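# Stand steel plates on edge in rack slots

## Task

Put every steel plate into its own rack slot, standing on one of its long edges (leaning against a slot wall is fine). At the end the rack is upright, all parts are still, the magnet is off and holding nothing, and nothing stays in place only because the robot supports it. Release the plates and move the arm away.

## Robot and tools

Robot: a single six-joint arm (UR7e-type) on a base raised and possibly tilted above the table. It carries a magnet gripper: a 48 mm round barrel with a flat steel face. The face point is the centre of that face, and its z axis points out of the face. Behind the barrel is a 75 mm plate with a flat block sticking out toward the tool's -y axis (corners sweep a 92 mm radius) plus a cable stub. Mind these when working close to the rack walls. There is no gripper force reading.

Frames: the scene frame is fixed to the table. The origin is on the table top below the arm's base, z = 0 is the table surface and +z is up. The work area lies toward +x, and +y is to the left when looking along +x from the base. end_effector_position (metres) and end_effector_quat_wxyz are always given in this scene frame. The quaternion gives the face point's axes, and all commanded offsets are expressed in those face axes.

A command row has 7 numbers in this order: dx, dy, dz, rx, ry, rz, magnet. The first six are an offset of the face point, not an absolute pose, measured in the face point's own axes. Each lies in [-1, 1], where 1.0 equals 0.6 m for dx/dy/dz or 180 degrees for rotation. rx, ry, rz together form one rotation vector. The magnet number is absolute: 1 (anything above 0.01) is on, 0 (0.01 or below) is off, and it stays at the last value sent.

execute_actions(actions): a list of actions. Each action is a table of 1 to 15 rows, and each row runs for one control step (1/30 s). Every row of an action is measured from the pose at the start of that action, not from the previous row. A short table repeats its last row for the remaining steps. Write plain numbers only, with no expressions. An empty list sends nothing and returns the current state and images. A large offset may not be reached within one action, so send the remainder in a later action.

move(target, speed, stop_force, blocking): takes one 7-number row as above, offset from the pose in the last result that reported one. The face point follows a straight path to it in 0.5 to 10 s. speed is in m/s (0.002 to 0.5, default 0.25), and turning is capped at twice that in rad/s. stop_force (9 to 40 N, optional) ends the path when the wrist sensor feels that much extra push along the travel direction. The arm then steps back slightly and holds. It is only allowed after 0.2 s of scene time. Use it with very low speed when touching or seating something, and leave it out when pulling away from a contact. It is unreliable on moves that rotate. blocking=false returns after 0.5 s while the arm keeps moving; it cannot be combined with stop_force. Until such a move ends, only wait or stop are accepted. The magnet value is applied at the start of the move. The result adds a move: line with the ending (done, contact, off_target, moving, held, fault), any limits such as paced or held, and the distance left to the target.

wait(seconds, 0 to 10): lets time pass while the last command is held. stop(): brakes a running move. zoom_image(camera, region [x0,y0,x1,y1], at most 504x504 px): a closer look at cam_low or cam_wrist (each 672x504). read_manual: licence texts only. finished_scene(scene): ends the given scene and reports success. It is irreversible.

Results: the face point pose; velocities; six joint angles and rates (pan, lift, elbow, wrist 1 to 3); joint torques; and wrist force and torque in the face axes. The wrist sensor saturates near 50 N and has a few N of offset and noise. Results also show magnet_out and magnet_back (piston at the face or retracted) and part_present (1 when a strong magnetic hold is on steel, including a steel table). "Hand target" is the pose the drive is aiming for. "Off the commanded pose" shows the remaining error and any clipping. "pose unreachable" means a clearance check changed or blocked joint targets; it names the first affected action, counted from 0, and a "cause:" line may follow. "joint sent to its limit" names a joint clamped at its range end. The images come last, one from each camera in the order cam_low, cam_wrist.

Behaviour: motion lags commands by about 0.17 s. Each step's command is clipped to within 100 mm and 16 degrees of the current pose. Position is favoured over orientation when both can't be met. The reported position can be slightly off at long reach; the cameras show the truth.

Magnet: it holds bare steel laid flat over the face centre with about 120 N. The pull collapses with any gap (about half at 0.3 mm, under 1 N at 10 mm), so bring the face flush against a plate before lifting. Only friction resists sliding, so tilting or fast motion can shed a heavy plate. Switched on, it also clamps to fixed steel. Switched off, only about 0.3 N remains and plates fall.

Avoid: contact torques at the joint limits (139 N m for the first three joints, 26 N m for the wrists) and any external force of 150 N. Either causes a 10 s fault stop and the rest of the call is skipped. The arm is stiff, so pushing even slightly past a contact can fault; touch slowly and use stop_force. Do not drop, slam or fling plates. Do not knock the rack over or push anything off the table, which fails the task. Long loaded holds heat the motors: MOTOR HOT warns at 70 °C, and brakes engage at 85 °C. Loose objects may get an occasional nudge. Finish by lowering each plate into its slot, switching the magnet to 0, and backing away before ending the scene.

Each tool is called after "Call:" as name([rows], argument=value, ...), one row to a line, values as JSON.

## Session

Call:
execute_actions(actions=[])

Scene clock: 0.00 s.
end_effector_position=(+0.7914, -0.3944, +0.3733) magnet_out=0 magnet_back=1 part_present=0 end_effector_quat_wxyz=(+0.087, +0.770, +0.632, -0.017) end_effector_velocity=(+0.000, -0.001, +0.001) end_effector_angular_velocity=(-0.002, -0.002, -0.002)
Joint positions: [-0.697 -1.436  0.825 -1.673 -1.661 -1.973]
Joint velocities: [-0.001 -0.    -0.    -0.002 -0.     0.001]
Joint torques (N m, as the arm reports them, + toward a larger angle): no reading
Wrist force (N, on the end effector, along its own x y z axes, offset not removed): no reading
Wrist torque (N m, same axes, about the end effector's origin, offset not removed): no reading
Hand target: +0.791, -0.394, +0.373; +0.087, +0.770, +0.632, -0.017

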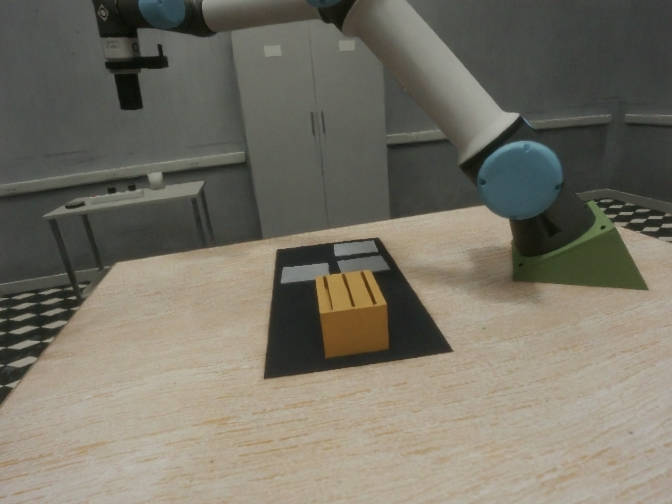

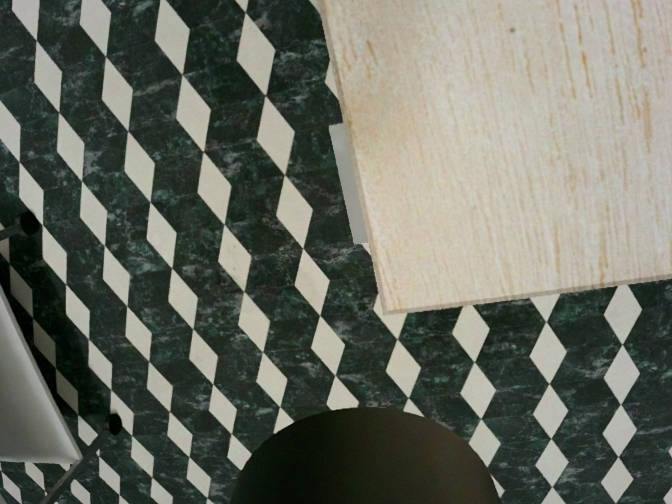

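Call:
zoom_image(camera="cam_low", region=[250, 220, 470, 385])

Region (250, 220, 470, 385) of cam_low's 672x504 image, scaled by 2.291, with more detail than that image has; it fills the top 378 rows of this view, and the rest is white.

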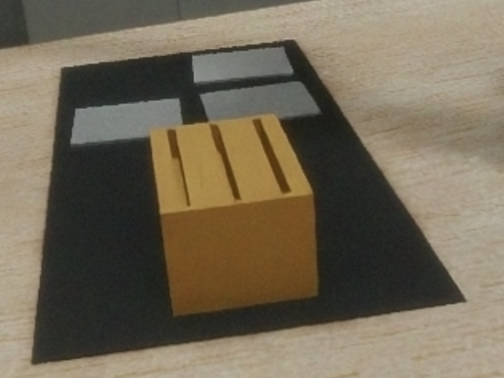

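Call:
move(target=[0.335,-0.8,-0.208,0.0316,0.0469,-0.0623,0], speed=0.4)

Scene clock: 10.70 s.
end_effector_position=(+0.3540, -0.0894, +0.4136) magnet_out=0 magnet_back=1 part_present=0 end_effector_quat_wxyz=(+0.002, +0.707, +0.707, -0.014) end_effector_velocity=(-0.002, +0.001, +0.001) end_effector_angular_velocity=(-0.003, +0.000, +0.002)
Joint positions: [-0.753 -2.712  2.007 -1.42  -1.579 -2.209]
Joint velocities: [ 0.07   0.012  0.006 -0.019 -0.039  0.058]
Joint torques (N m, as the arm reports them, + toward a larger angle): [ 18.13   6.43 -16.09  -5.12  -1.96   2.42]
Wrist force (N, on the end effector, along its own x y z axes, offset not removed): [2.4 0.0 -0.9]
Wrist torque (N m, same axes, about the end effector's origin, offset not removed): [-0.02 -0.39 0.11]
Hand target: +0.354, -0.089, +0.414; +0.002, +0.707, +0.707, -0.014
Off the commanded pose: 0.003 m, 2 deg.
move: done; limits=paced
camera_calibration (this result's frames):
cam_wrist: T_world_to_cam=[[0.00836065, 0.998391, -0.0560855, 0.11196], [0.973417, 0.00471238, 0.228993, -0.39144], [0.228889, -0.0565091, -0.971811, 0.402914], [0, 0, 0, 1]] pos_world=[0.287876, -0.087167, 0.487472]

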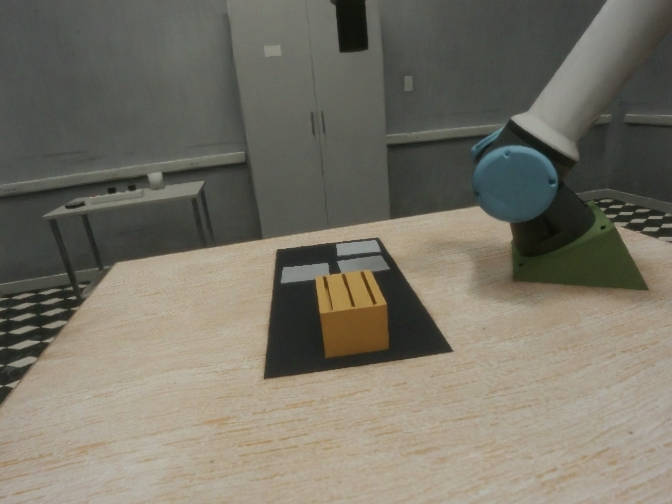

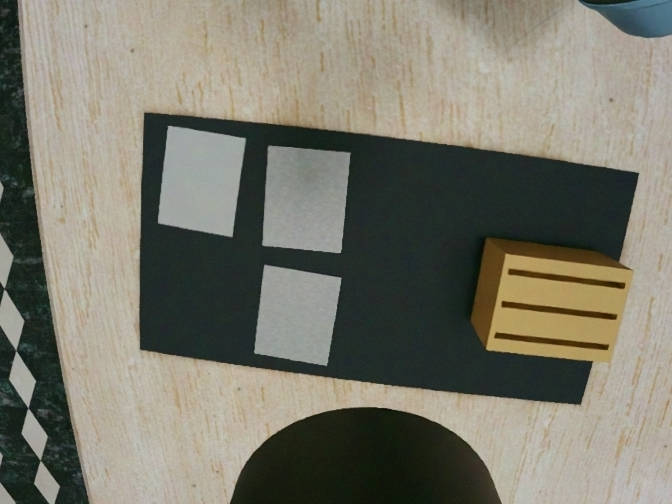

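Call:
move(target=[-0.153,0.18,0.5,0,0,-0.453,0], speed=0.4)

Scene clock: 21.80 s.
end_effector_position=(+0.4567, -0.1885, +0.1147) magnet_out=0 magnet_back=1 part_present=0 end_effector_quat_wxyz=(-0.008, +0.074, +0.997, -0.012) end_effector_velocity=(+0.002, -0.001, -0.003) end_effector_angular_velocity=(+0.000, -0.001, +0.010)
Joint positions: [-0.799 -2.022  2.363 -2.466 -1.555 -3.67 ]
Joint velocities: [ 0.001  0.011 -0.002 -0.01   0.    -0.009]
Joint torques (N m, as the arm reports them, + toward a larger angle): [ 17.21 -16.78 -27.08  -5.15   1.63  -2.6 ]
Wrist force (N, on the end effector, along its own x y z axes, offset not removed): [2.2 0.2 -0.5]
Wrist torque (N m, same axes, about the end effector's origin, offset not removed): [-0.11 -0.27 0.17]
Hand target: +0.457, -0.189, +0.114; -0.008, +0.073, +0.997, -0.012
Off the commanded pose: 0.001 m, 0 deg.
move: done
camera_calibration (this result's frames):
cam_wrist: T_world_to_cam=[[-0.987478, 0.156581, -0.0192191, 0.485149], [0.148539, 0.963892, 0.221018, 0.135938], [0.0531323, 0.215396, -0.97508, 0.215157], [0, 0, 0, 1]] pos_world=[0.44745, -0.253338, 0.189074]

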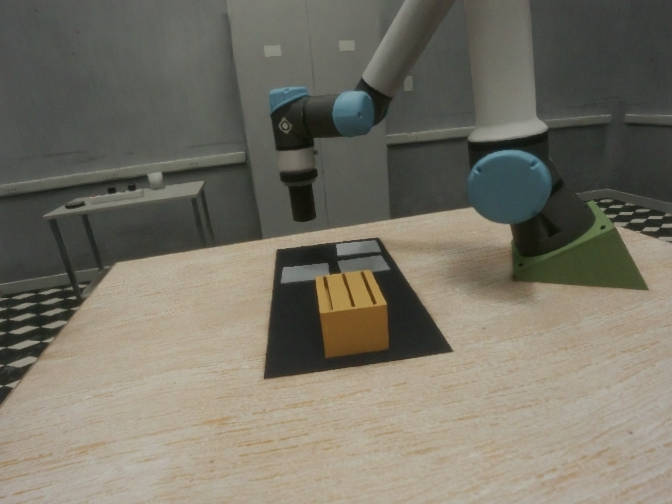

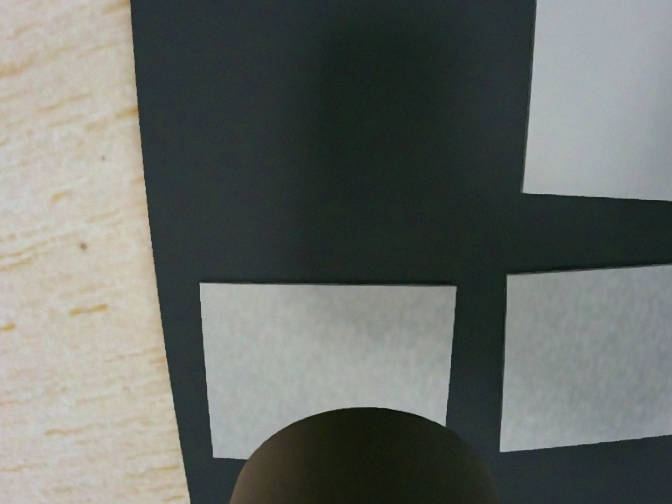

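Call:
move(target=[-0.0185,0.019,0.158,-0.0076,-0.0045,0.003,0])

Call:
move(target=[0,0,0.04,0,0,0,0], speed=0.006, stop_force=10)

Call:
execute_actions([
  [[0,0,0,0,0,0,1]],
])

Scene clock: 28.47 s.
end_effector_position=(+0.4676, -0.1812, +0.0198) magnet_out=0 magnet_back=1 part_present=0 end_effector_quat_wxyz=(+0.000, +0.079, +0.997, -0.001) end_effector_velocity=(+0.000, +0.001, -0.003) end_effector_angular_velocity=(+0.001, +0.001, +0.001)
Joint positions: [-0.764 -1.718  2.4   -2.809 -1.546 -3.631]
Joint velocities: [ 0.002  0.012 -0.    -0.011 -0.001  0.001]
Joint torques (N m, as the arm reports them, + toward a larger angle): [ 17.09 -24.34 -20.72  -5.28  -1.55   2.18]
Wrist force (N, on the end effector, along its own x y z axes, offset not removed): [0.9 -1.0 -0.2]
Wrist torque (N m, same axes, about the end effector's origin, offset not removed): [-0.13 -0.04 0.17]
Hand target: +0.468, -0.181, +0.020; +0.000, +0.079, +0.997, -0.001
Off the commanded pose: 0.000 m, 0 deg.
move: done
camera_calibration (this result's frames):
cam_wrist: T_world_to_cam=[[-0.985511, 0.166365, -0.0330288, 0.494088], [0.153443, 0.957473, 0.244339, 0.144327], [0.0722736, 0.235731, -0.969127, 0.115141], [0, 0, 0, 1]] pos_world=[0.456462, -0.247531, 0.0926407]

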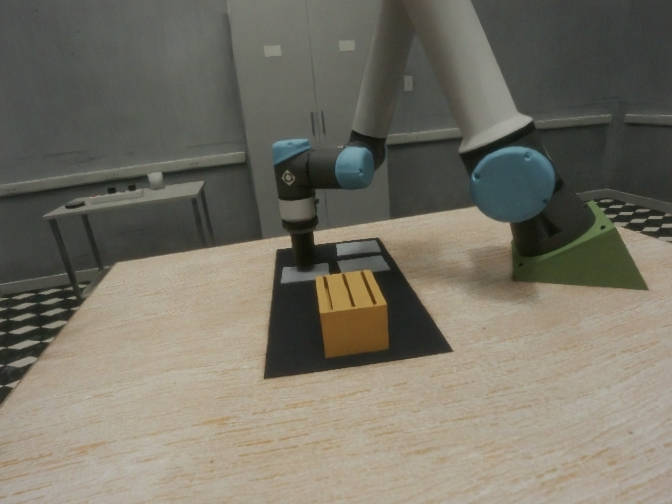

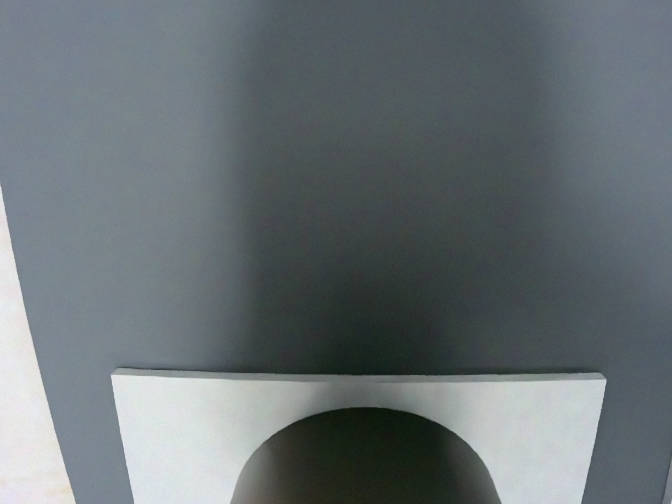

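Scene clock: 31.33 s.
end_effector_position=(+0.4677, -0.1813, +0.0052) magnet_out=0 magnet_back=1 part_present=0 end_effector_quat_wxyz=(+0.000, +0.079, +0.997, -0.001) end_effector_velocity=(-0.001, +0.000, +0.001) end_effector_angular_velocity=(+0.003, +0.005, -0.000)
Joint positions: [-0.763 -1.668  2.402 -2.86  -1.546 -3.63 ]
Joint velocities: [ 0.    -0.006 -0.001  0.013 -0.     0.   ]
Joint torques (N m, as the arm reports them, + toward a larger angle): [  7.3  -17.98   2.27   5.37  -1.87   1.97]
Wrist force (N, on the end effector, along its own x y z axes, offset not removed): [-4.7 -3.2 -50.0]
Wrist torque (N m, same axes, about the end effector's origin, offset not removed): [-1.25 0.03 0.43]
Hand target: +0.468, -0.181, +0.005; +0.000, +0.079, +0.997, -0.001
Off the commanded pose: 0.009 m, 0 deg.
move: contact
camera_calibration (this result's frames):
cam_wrist: T_world_to_cam=[[-0.985513, 0.166261, -0.0334868, 0.493708], [0.153243, 0.957538, 0.244209, 0.148032], [0.0726673, 0.235539, -0.969144, 0.10074], [0, 0, 0, 1]] pos_world=[0.45655, -0.247559, 0.0780135]

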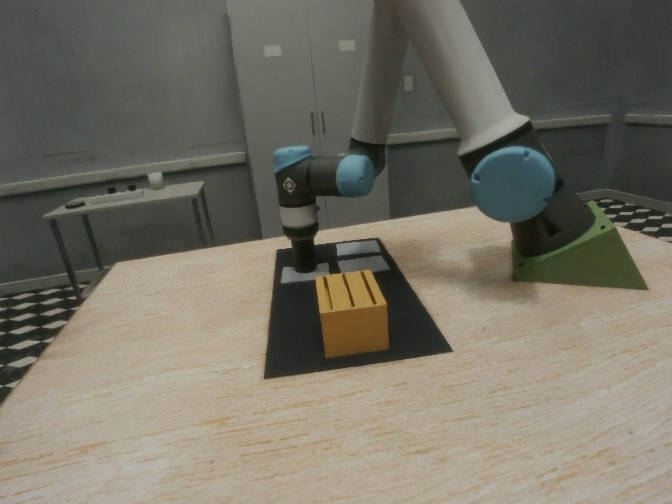

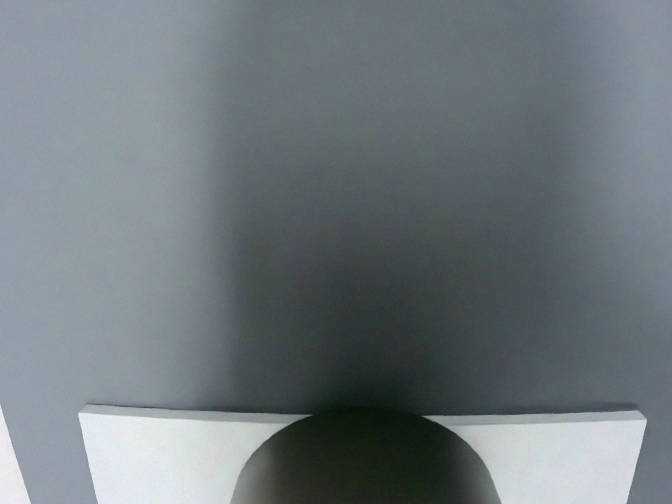

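Scene clock: 31.83 s.
end_effector_position=(+0.4677, -0.1813, +0.0052) magnet_out=1 magnet_back=0 part_present=1 end_effector_quat_wxyz=(+0.000, +0.079, +0.997, -0.001) end_effector_velocity=(-0.000, -0.000, -0.000) end_effector_angular_velocity=(-0.000, +0.000, -0.001)
Joint positions: [-0.763 -1.668  2.402 -2.86  -1.546 -3.63 ]
Joint velocities: [-0.001  0.    -0.     0.     0.     0.   ]
Joint torques (N m, as the arm reports them, + toward a larger angle): [ 7.84 -0.2   1.8  -1.21 -1.95  1.58]
Wrist force (N, on the end effector, along its own x y z axes, offset not removed): [4.0 -5.8 -50.0]
Wrist torque (N m, same axes, about the end effector's origin, offset not removed): [-3.21 1.29 -0.08]
Hand target: +0.468, -0.181, +0.005; +0.000, +0.079, +0.997, -0.001
Off the commanded pose: 0.000 m, 0 deg.
camera_calibration (this result's frames):
cam_wrist: T_world_to_cam=[[-0.985513, 0.166261, -0.0334847, 0.493708], [0.153244, 0.957537, 0.24421, 0.148022], [0.0726654, 0.23554, -0.969144, 0.100773], [0, 0, 0, 1]] pos_world=[0.45655, -0.247557, 0.0780467]

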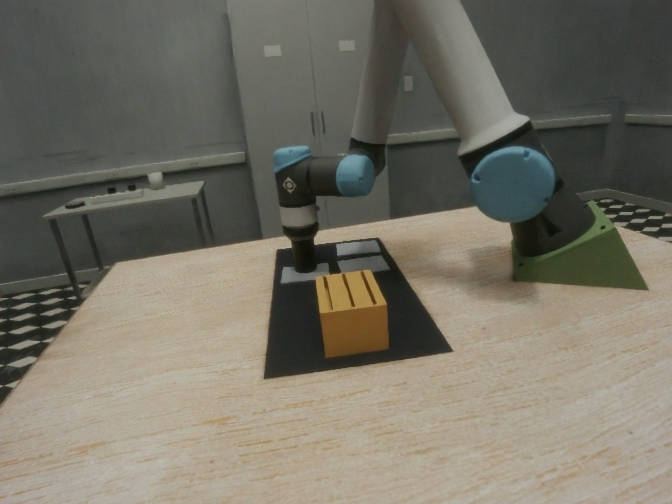

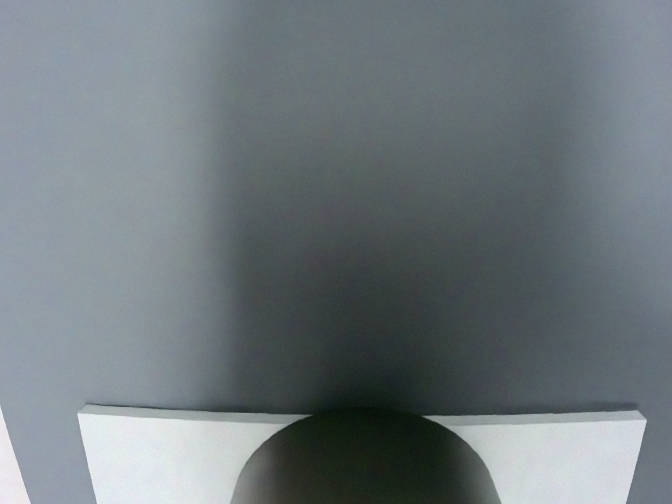

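Call:
move(target=[0,0,-0.05,0,0,0,1], speed=0.1)

Call:
move(target=[0.047,0.417,-0.36,0,0,0.5,1], speed=0.35)

Scene clock: 35.97 s.
end_effector_position=(+0.4677, -0.1811, +0.0348) magnet_out=1 magnet_back=0 part_present=1 end_effector_quat_wxyz=(+0.000, +0.079, +0.997, -0.001) end_effector_velocity=(-0.000, -0.000, +0.003) end_effector_angular_velocity=(+0.001, +0.000, -0.003)
Joint positions: [-0.765 -1.767  2.397 -2.757 -1.545 -3.632]
Joint velocities: [-0.001 -0.009 -0.001  0.012  0.001  0.002]
Joint torques (N m, as the arm reports them, + toward a larger angle): [ -5.19 -37.29 -21.78  -1.14   1.66  -2.39]
Wrist force (N, on the end effector, along its own x y z axes, offset not removed): [1.1 1.1 -0.2]
Wrist torque (N m, same axes, about the end effector's origin, offset not removed): [0.07 -0.35 0.18]
Hand target: +0.468, -0.181, +0.035; +0.000, +0.079, +0.997, -0.001
Off the commanded pose: 0.000 m, 0 deg.
move: done
camera_calibration (this result's frames):
cam_wrist: T_world_to_cam=[[-0.98551, 0.166259, -0.0335803, 0.494663], [0.153225, 0.957559, 0.244139, 0.140709], [0.0727453, 0.235456, -0.969159, 0.12936], [0, 0, 0, 1]] pos_world=[0.456525, -0.247438, 0.107629]

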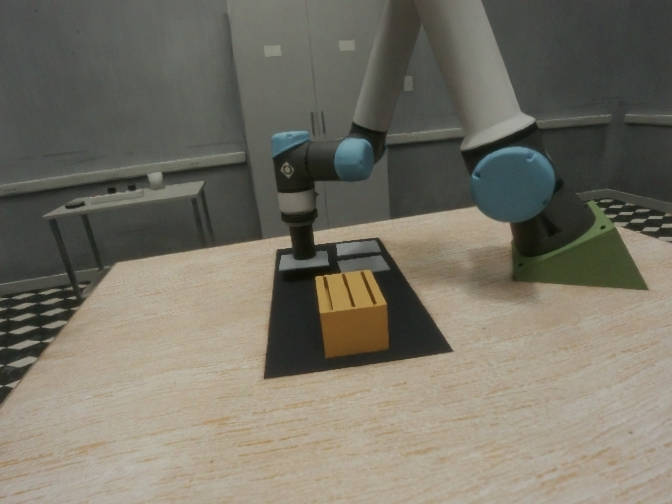

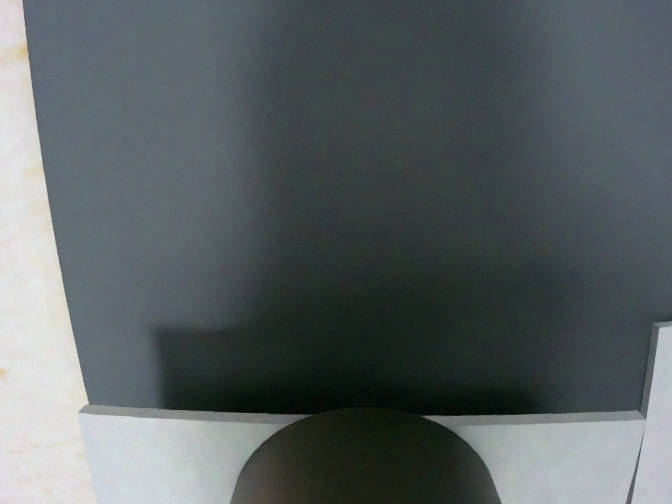

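Scene clock: 38.93 s.
end_effector_position=(+0.4789, +0.0705, +0.2498) magnet_out=1 magnet_back=0 part_present=1 end_effector_quat_wxyz=(+0.001, +0.760, +0.650, -0.000) end_effector_velocity=(-0.000, +0.002, +0.001) end_effector_angular_velocity=(-0.005, +0.007, -0.013)
Joint positions: [ 0.171 -1.954  2.16  -2.151 -1.992 -1.216]
Joint velocities: [ 0.009  0.004 -0.007  0.015 -0.007  0.026]
Joint torques (N m, as the arm reports them, + toward a larger angle): [ 17.31 -14.81 -29.95  -0.64  -1.61   2.35]
Wrist force (N, on the end effector, along its own x y z axes, offset not removed): [0.1 0.3 1.5]
Wrist torque (N m, same axes, about the end effector's origin, offset not removed): [-0.08 -0.20 0.22]
Hand target: +0.479, +0.071, +0.250; +0.001, +0.760, +0.650, -0.001
Off the commanded pose: 0.001 m, 0 deg.
move: done
camera_calibration (this result's frames):
cam_wrist: T_world_to_cam=[[0.164079, 0.985858, -0.0340988, -0.13708], [0.957372, -0.150817, 0.246358, -0.461965], [0.237732, -0.0730675, -0.968579, 0.220263], [0, 0, 0, 1]] pos_world=[0.412401, 0.081563, 0.322477]

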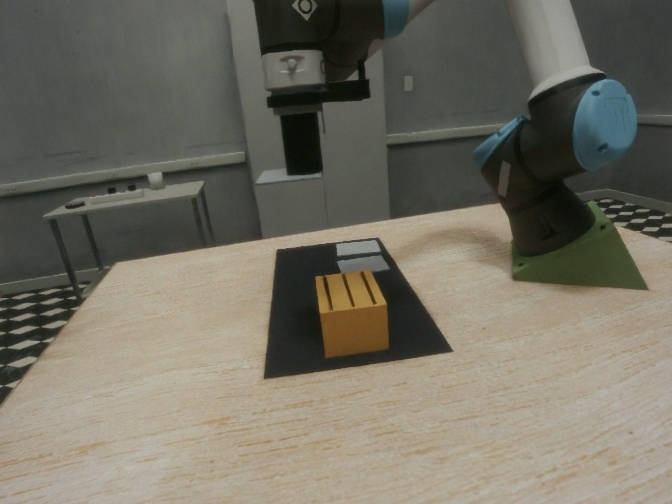

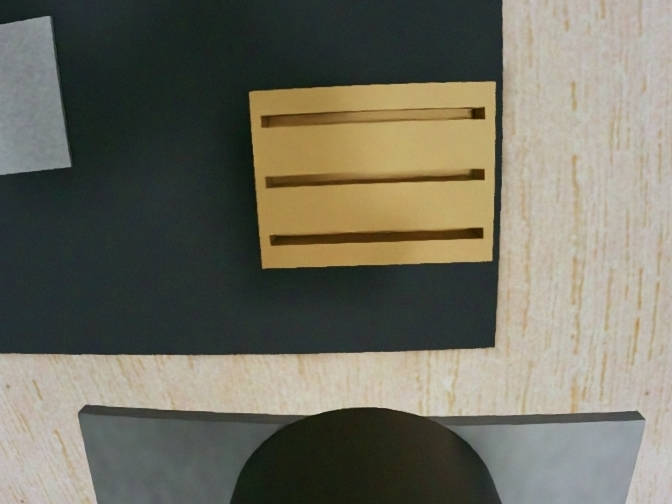

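Call:
move(target=[0.018,-0.1175,0.15,0.5,-0.0105,-0.0105,1], speed=0.3)

Call:
zoom_image(camera="cam_low", region=[280, 180, 460, 330])

Scene clock: 48.03 s.
end_effector_position=(+0.4114, +0.0919, +0.1603) magnet_out=1 magnet_back=0 part_present=1 end_effector_quat_wxyz=(+0.527, -0.529, -0.471, +0.470) end_effector_velocity=(-0.001, +0.001, -0.001) end_effector_angular_velocity=(+0.001, +0.017, +0.002)
Joint positions: [-0.101 -1.319  1.741 -0.908 -1.524 -1.262]
Joint velocities: [-0.     0.009 -0.002  0.01   0.003 -0.   ]
Joint torques (N m, as the arm reports them, + toward a larger angle): [  2.42 -36.7  -22.08   4.25   2.05  -2.5 ]
Wrist force (N, on the end effector, along its own x y z axes, offset not removed): [2.7 0.7 -1.3]
Wrist torque (N m, same axes, about the end effector's origin, offset not removed): [-0.25 -0.46 0.18]
Hand target: +0.411, +0.092, +0.160; +0.528, -0.528, -0.470, +0.470
Off the commanded pose: 0.001 m, 0 deg.
move: done
camera_calibration (this result's frames):
cam_wrist: T_world_to_cam=[[0.0827686, 0.996509, -0.0108712, -0.121396], [0.246181, -0.0310156, -0.968727, 0.104262], [-0.965683, 0.077504, -0.247889, 0.516929], [0, 0, 0, 1]] pos_world=[0.48357, 0.0841417, 0.227822]

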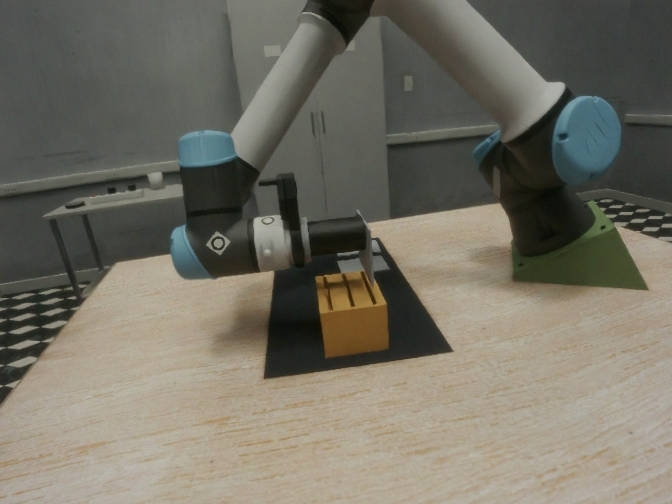

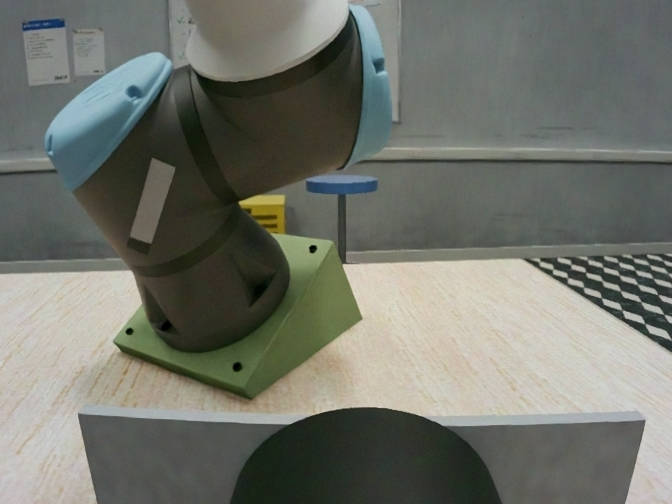

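Region (280, 180, 460, 330) of cam_low's 672x504 image, scaled by 2.800, with more detail than that image has.

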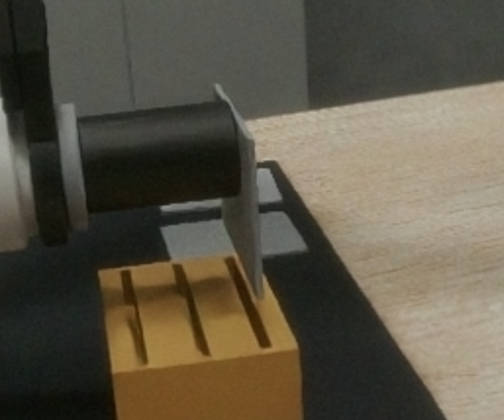

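Close. Lower 17 mm.

Call:
move(target=[0,0.028,0,0,0,0,1], speed=0.03, stop_force=10)

Call:
zoom_image(camera="cam_low", region=[310, 220, 410, 320])

Scene clock: 50.57 s.
end_effector_position=(+0.4115, +0.0919, +0.1439) magnet_out=1 magnet_back=0 part_present=1 end_effector_quat_wxyz=(+0.527, -0.529, -0.471, +0.470) end_effector_velocity=(+0.000, -0.000, -0.003) end_effector_angular_velocity=(-0.001, -0.001, -0.000)
Joint positions: [-0.111 -1.293  1.745 -0.939 -1.533 -1.266]
Joint velocities: [-0.002  0.004  0.001 -0.006 -0.002 -0.   ]
Joint torques (N m, as the arm reports them, + toward a larger angle): [  3.36 -37.29  -1.99   0.12  -1.01  -2.55]
Wrist force (N, on the end effector, along its own x y z axes, offset not removed): [2.6 0.5 -2.1]
Wrist torque (N m, same axes, about the end effector's origin, offset not removed): [-0.19 -0.44 0.11]
Hand target: +0.411, +0.092, +0.144; +0.527, -0.529, -0.471, +0.470
Off the commanded pose: 0.000 m, 0 deg.
move: done
camera_calibration (this result's frames):
cam_wrist: T_world_to_cam=[[0.0827683, 0.99651, -0.0108617, -0.121538], [0.246133, -0.0310024, -0.96874, 0.088376], [-0.965696, 0.0775076, -0.247839, 0.512921], [0, 0, 0, 1]] pos_world=[0.483633, 0.0840981, 0.211415]

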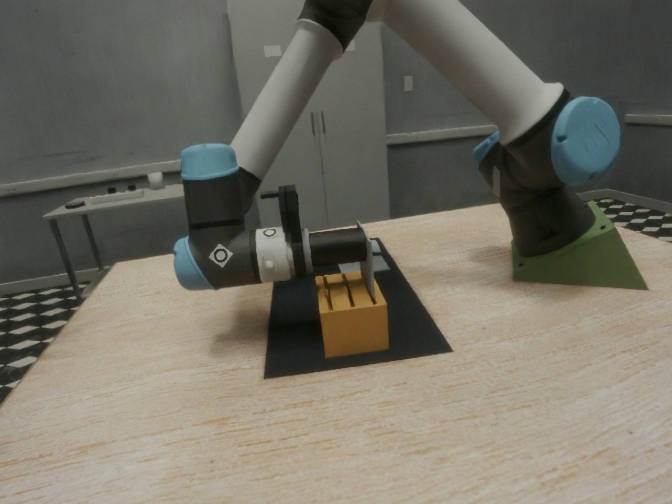

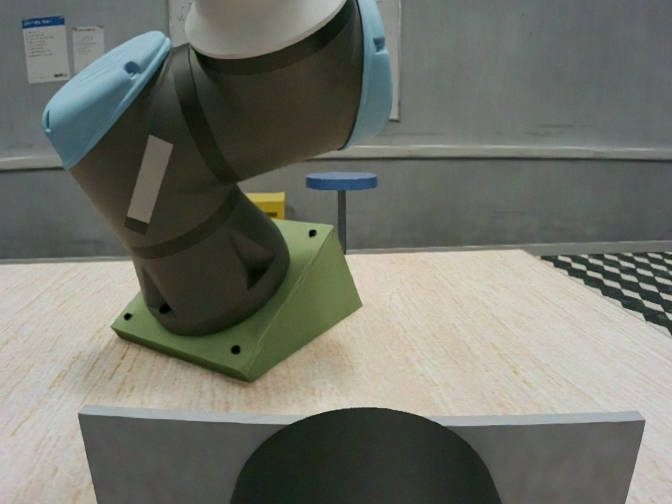

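Region (310, 220, 410, 320) of cam_low's 672x504 image, scaled by 5.040, with more detail than that image has.

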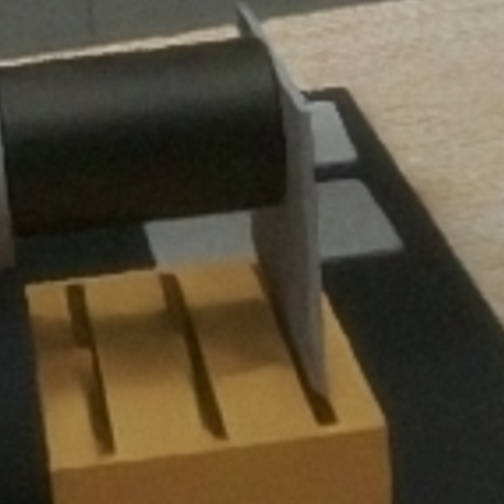

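Looks aligned; try.

Call:
move(target=[0,0.06,0,0,0,0,1], speed=0.008, stop_force=9)

Call:
zoom_image(camera="cam_low", region=[310, 220, 410, 320])

Scene clock: 57.20 s.
end_effector_position=(+0.4116, +0.0917, +0.1124) magnet_out=1 magnet_back=0 part_present=1 end_effector_quat_wxyz=(+0.527, -0.529, -0.471, +0.470) end_effector_velocity=(+0.001, -0.001, +0.003) end_effector_angular_velocity=(-0.001, -0.002, -0.002)
Joint positions: [-0.129 -1.239  1.748 -0.995 -1.549 -1.275]
Joint velocities: [-0.001 -0.007 -0.     0.005  0.     0.   ]
Joint torques (N m, as the arm reports them, + toward a larger angle): [ 20.39 -53.48  -0.45   4.15   0.37  -1.15]
Wrist force (N, on the end effector, along its own x y z axes, offset not removed): [1.4 0.4 -0.6]
Wrist torque (N m, same axes, about the end effector's origin, offset not removed): [-0.02 -0.24 0.09]
Hand target: +0.412, +0.092, +0.113; +0.527, -0.529, -0.471, +0.470
Off the commanded pose: 0.005 m, 0 deg.
move: contact
camera_calibration (this result's frames):
cam_wrist: T_world_to_cam=[[0.0829038, 0.996498, -0.0108525, -0.121797], [0.24636, -0.0310454, -0.968681, 0.0577563], [-0.965626, 0.0776337, -0.248071, 0.505276], [0, 0, 0, 1]] pos_world=[0.483776, 0.0839368, 0.17997]

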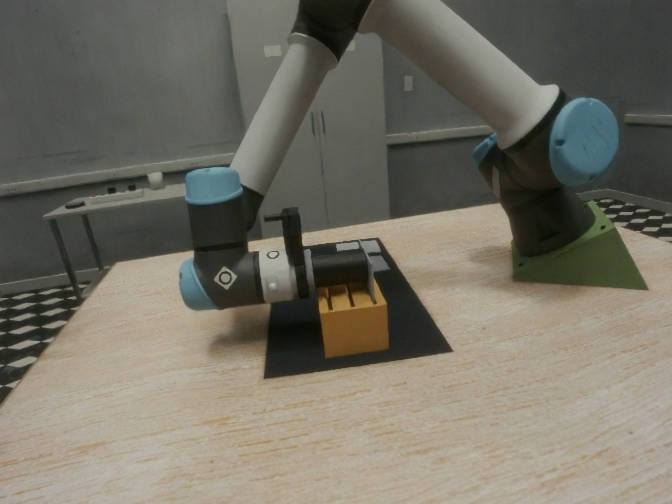

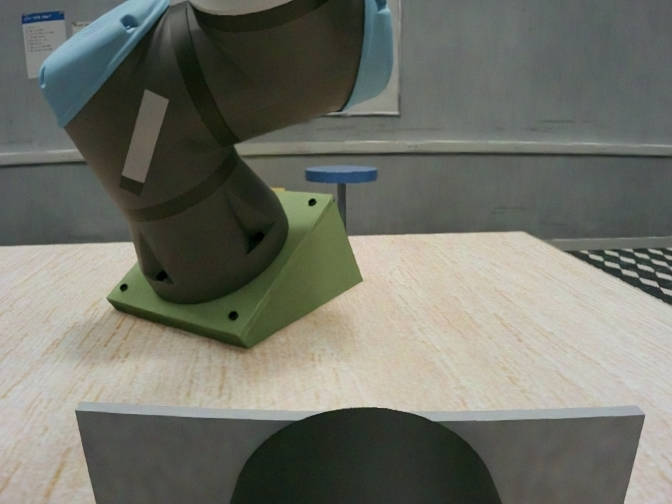

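Region (310, 220, 410, 320) of cam_low's 672x504 image, scaled by 5.040, with more detail than that image has.

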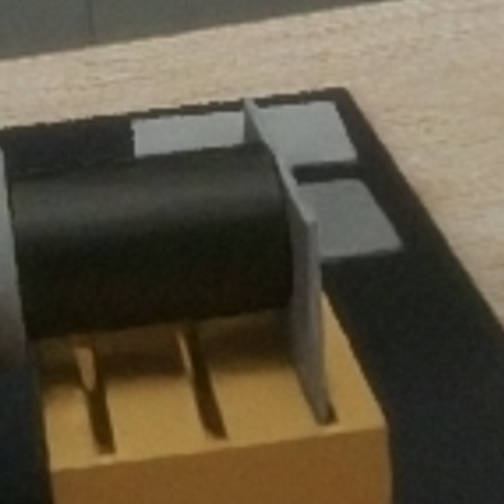

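Call:
execute_actions([
  [[0,0,0,0,0,0,0]],
  [[0,-0.005,-0.03,0,0,0,0]],
])

Call:
move(target=[-0.15,-0.17,-0.05,-0.5,0,0,0], speed=0.4)

Scene clock: 62.37 s.
end_effector_position=(+0.4288, +0.0897, +0.1155) magnet_out=0 magnet_back=1 part_present=0 end_effector_quat_wxyz=(+0.527, -0.529, -0.471, +0.470) end_effector_velocity=(+0.005, -0.001, +0.001) end_effector_angular_velocity=(+0.000, +0.001, +0.000)
Joint positions: [-0.128 -1.221  1.693 -0.958 -1.548 -1.274]
Joint velocities: [ 0.     0.007 -0.018  0.013  0.    -0.   ]
Joint torques (N m, as the arm reports them, + toward a larger angle): [ 25.81 -38.29 -21.57   3.87   2.28   2.11]
Wrist force (N, on the end effector, along its own x y z axes, offset not removed): [3.6 0.1 2.0]
Wrist torque (N m, same axes, about the end effector's origin, offset not removed): [0.00 -0.52 0.22]
Hand target: +0.429, +0.090, +0.116; +0.527, -0.529, -0.471, +0.470
Off the commanded pose: 0.001 m, 0 deg.
camera_calibration (this result's frames):
cam_wrist: T_world_to_cam=[[0.0829683, 0.996492, -0.0109069, -0.12123], [0.24644, -0.031121, -0.968658, 0.0563551], [-0.9656, 0.0776801, -0.248158, 0.522728], [0, 0, 0, 1]] pos_world=[0.500916, 0.0819531, 0.182986]

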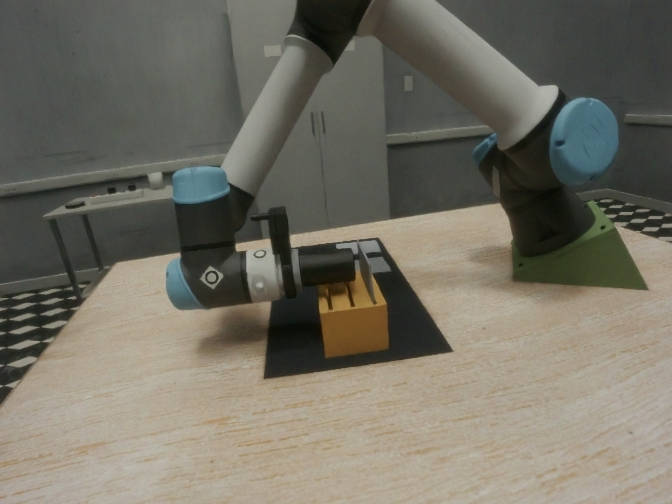

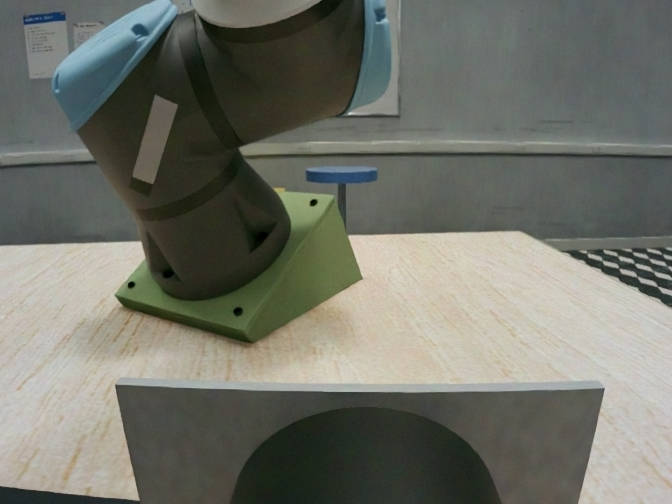

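Scene clock: 65.03 s.
end_effector_position=(+0.4476, -0.0026, +0.2171) magnet_out=0 magnet_back=1 part_present=0 end_effector_quat_wxyz=(+0.001, +0.746, +0.666, -0.000) end_effector_velocity=(+0.001, -0.001, +0.001) end_effector_angular_velocity=(+0.001, -0.019, -0.003)
Joint positions: [-0.105 -2.125  2.319 -2.236 -1.879 -1.526]
Joint velocities: [-0.006 -0.008  0.009 -0.022  0.004 -0.009]
Joint torques (N m, as the arm reports them, + toward a larger angle): [ -5.52 -26.18  -9.5   -5.13   1.67  -2.63]
Wrist force (N, on the end effector, along its own x y z axes, offset not removed): [2.4 -0.7 -1.6]
Wrist torque (N m, same axes, about the end effector's origin, offset not removed): [-0.14 -0.33 0.12]
Hand target: +0.448, -0.003, +0.217; +0.002, +0.746, +0.666, +0.001
Off the commanded pose: 0.001 m, 0 deg.
move: done
camera_calibration (this result's frames):
cam_wrist: T_world_to_cam=[[0.12309, 0.991797, -0.0344521, -0.042552], [0.96277, -0.110925, 0.246516, -0.437355], [0.240672, -0.0635132, -0.968526, 0.189443], [0, 0, 0, 1]] pos_world=[0.380717, 0.00572165, 0.289829]

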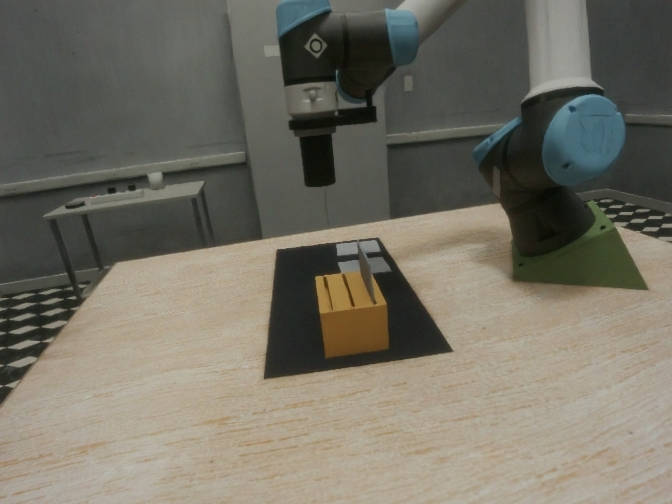

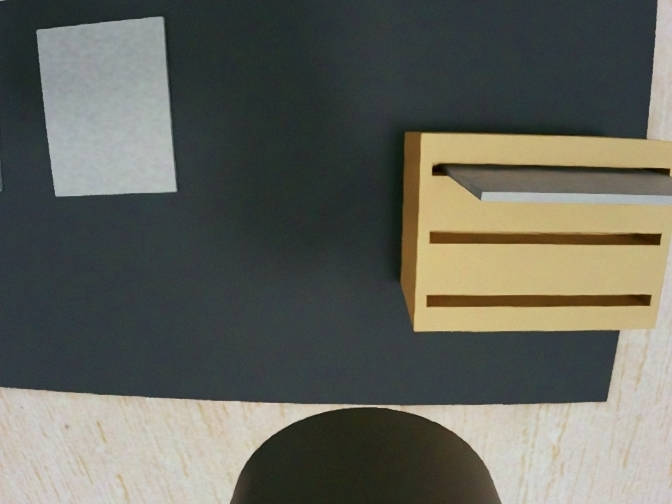

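Call:
move(target=[-0.2945,-0.1333,0.3285,0,0,-0.512,0], speed=0.4)

Scene clock: 70.20 s.
end_effector_position=(+0.3485, -0.1691, +0.0207) magnet_out=0 magnet_back=1 part_present=0 end_effector_quat_wxyz=(+0.000, +0.039, +0.999, -0.001) end_effector_velocity=(+0.000, -0.001, -0.002) end_effector_angular_velocity=(+0.005, -0.009, +0.015)
Joint positions: [-1.037 -1.936  2.719 -2.887 -1.404 -3.945]
Joint velocities: [-0.01   0.01   0.003 -0.013  0.015 -0.023]
Joint torques (N m, as the arm reports them, + toward a larger angle): [ -4.72 -10.77   2.34  -5.21   2.    -2.63]
Wrist force (N, on the end effector, along its own x y z axes, offset not removed): [3.2 -1.0 -1.9]
Wrist torque (N m, same axes, about the end effector's origin, offset not removed): [-0.13 -0.43 0.11]
Hand target: +0.348, -0.169, +0.020; +0.001, +0.038, +0.999, -0.001
Off the commanded pose: 0.001 m, 0 deg.
move: done
camera_calibration (this result's frames):
cam_wrist: T_world_to_cam=[[-0.995571, 0.0878266, -0.0335443, 0.364997], [0.0770727, 0.966769, 0.243759, 0.179005], [0.053838, 0.240094, -0.969256, 0.128917], [0, 0, 0, 1]] pos_world=[0.342643, -0.236065, 0.0935628]

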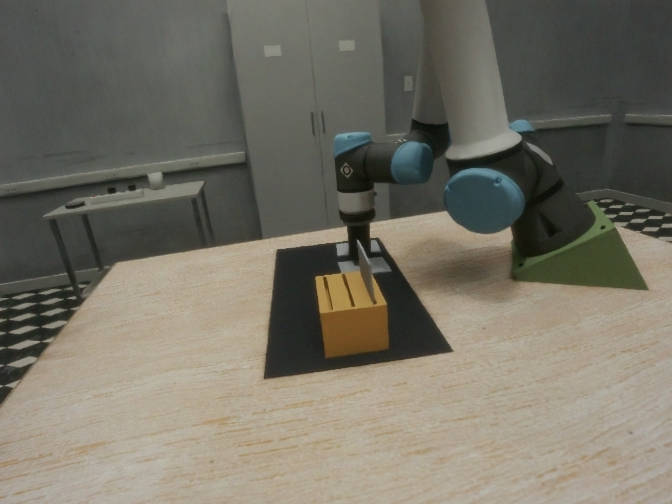

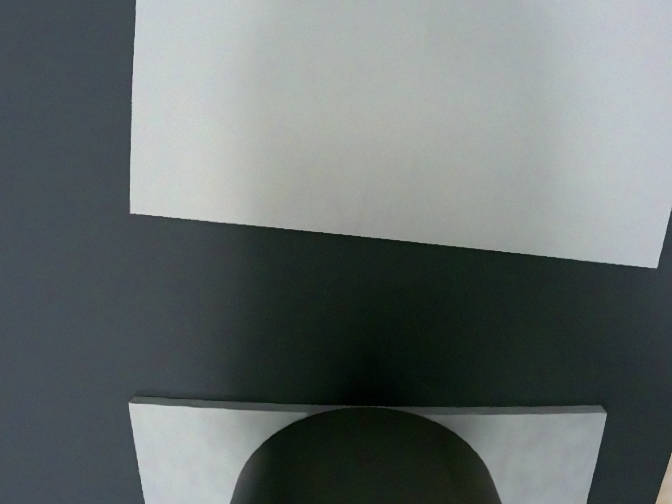

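Call:
move(target=[0.003,0.007,0.022,0,0,0.003,0], speed=0.03, stop_force=9)

Call:
execute_actions([
  [[0,0,0,0,0,0,1]],
  [[0,0,-0.04,0,0,0,1]],
])

Scene clock: 73.53 s.
end_effector_position=(+0.3470, -0.1649, +0.0078) magnet_out=0 magnet_back=1 part_present=0 end_effector_quat_wxyz=(+0.000, +0.044, +0.999, -0.001) end_effector_velocity=(+0.000, +0.001, -0.002) end_effector_angular_velocity=(-0.002, -0.002, -0.001)
Joint positions: [-1.02  -1.86   2.731 -2.978 -1.412 -3.921]
Joint velocities: [ 0.005  0.014  0.002 -0.02  -0.003  0.006]
Joint torques (N m, as the arm reports them, + toward a larger angle): [ 16.63 -12.95   4.25  -5.17  -1.81   2.28]
Wrist force (N, on the end effector, along its own x y z axes, offset not removed): [-0.2 0.8 -0.2]
Wrist torque (N m, same axes, about the end effector's origin, offset not removed): [0.02 -0.18 0.33]
Hand target: +0.347, -0.165, +0.007; +0.000, +0.044, +0.999, -0.001
Off the commanded pose: 0.000 m, 0 deg.
move: done
camera_calibration (this result's frames):
cam_wrist: T_world_to_cam=[[-0.994726, 0.0969546, -0.0334799, 0.36396], [0.0859387, 0.965961, 0.243995, 0.174991], [0.0559968, 0.239831, -0.969198, 0.11472], [0, 0, 0, 1]] pos_world=[0.340578, -0.231836, 0.0806747]

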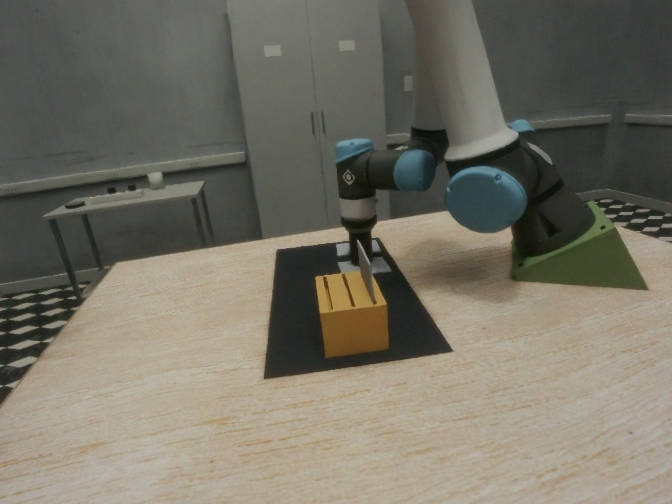

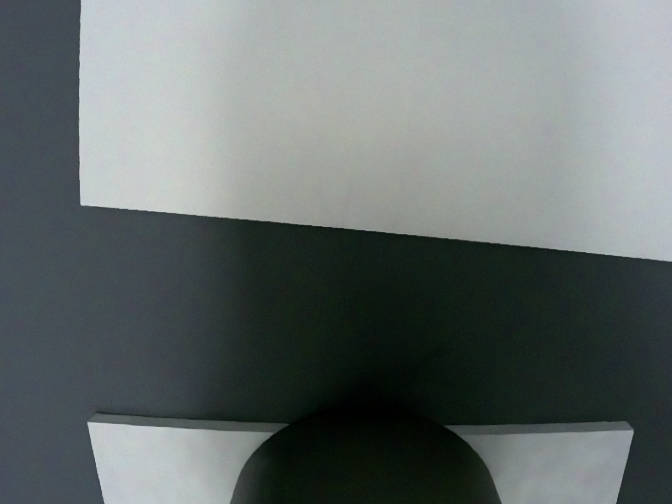

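Scene clock: 74.53 s.
end_effector_position=(+0.3472, -0.1647, +0.0303) magnet_out=1 magnet_back=0 part_present=1 end_effector_quat_wxyz=(+0.001, +0.044, +0.999, -0.002) end_effector_velocity=(-0.001, -0.000, +0.011) end_effector_angular_velocity=(+0.012, +0.006, -0.001)
Joint positions: [-1.035 -1.995  2.724 -2.834 -1.405 -3.934]
Joint velocities: [-0.019 -0.072 -0.009  0.097  0.013 -0.017]
Joint torques (N m, as the arm reports them, + toward a larger angle): [ -4.8  -21.89 -19.44  -0.75   1.51  -2.7 ]
Wrist force (N, on the end effector, along its own x y z axes, offset not removed): [3.2 0.6 0.6]
Wrist torque (N m, same axes, about the end effector's origin, offset not removed): [0.07 -0.28 0.19]
Hand target: +0.347, -0.165, +0.032; +0.000, +0.044, +0.999, -0.001
Off the commanded pose: 0.002 m, 0 deg.
camera_calibration (this result's frames):
cam_wrist: T_world_to_cam=[[-0.994706, 0.0968899, -0.034239, 0.364812], [0.0857991, 0.966428, 0.242188, 0.169476], [0.0565551, 0.237968, -0.969625, 0.135922], [0, 0, 0, 1]] pos_world=[0.340653, -0.231478, 0.103239]

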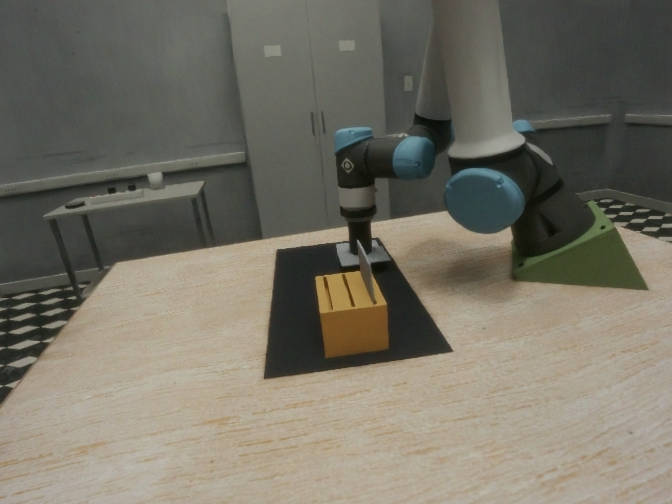

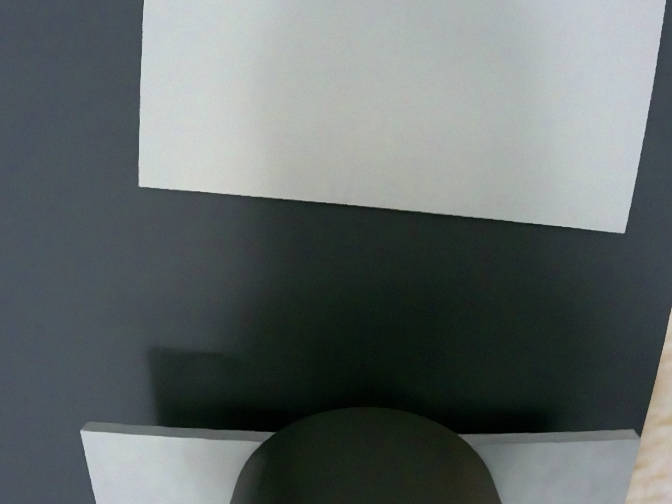

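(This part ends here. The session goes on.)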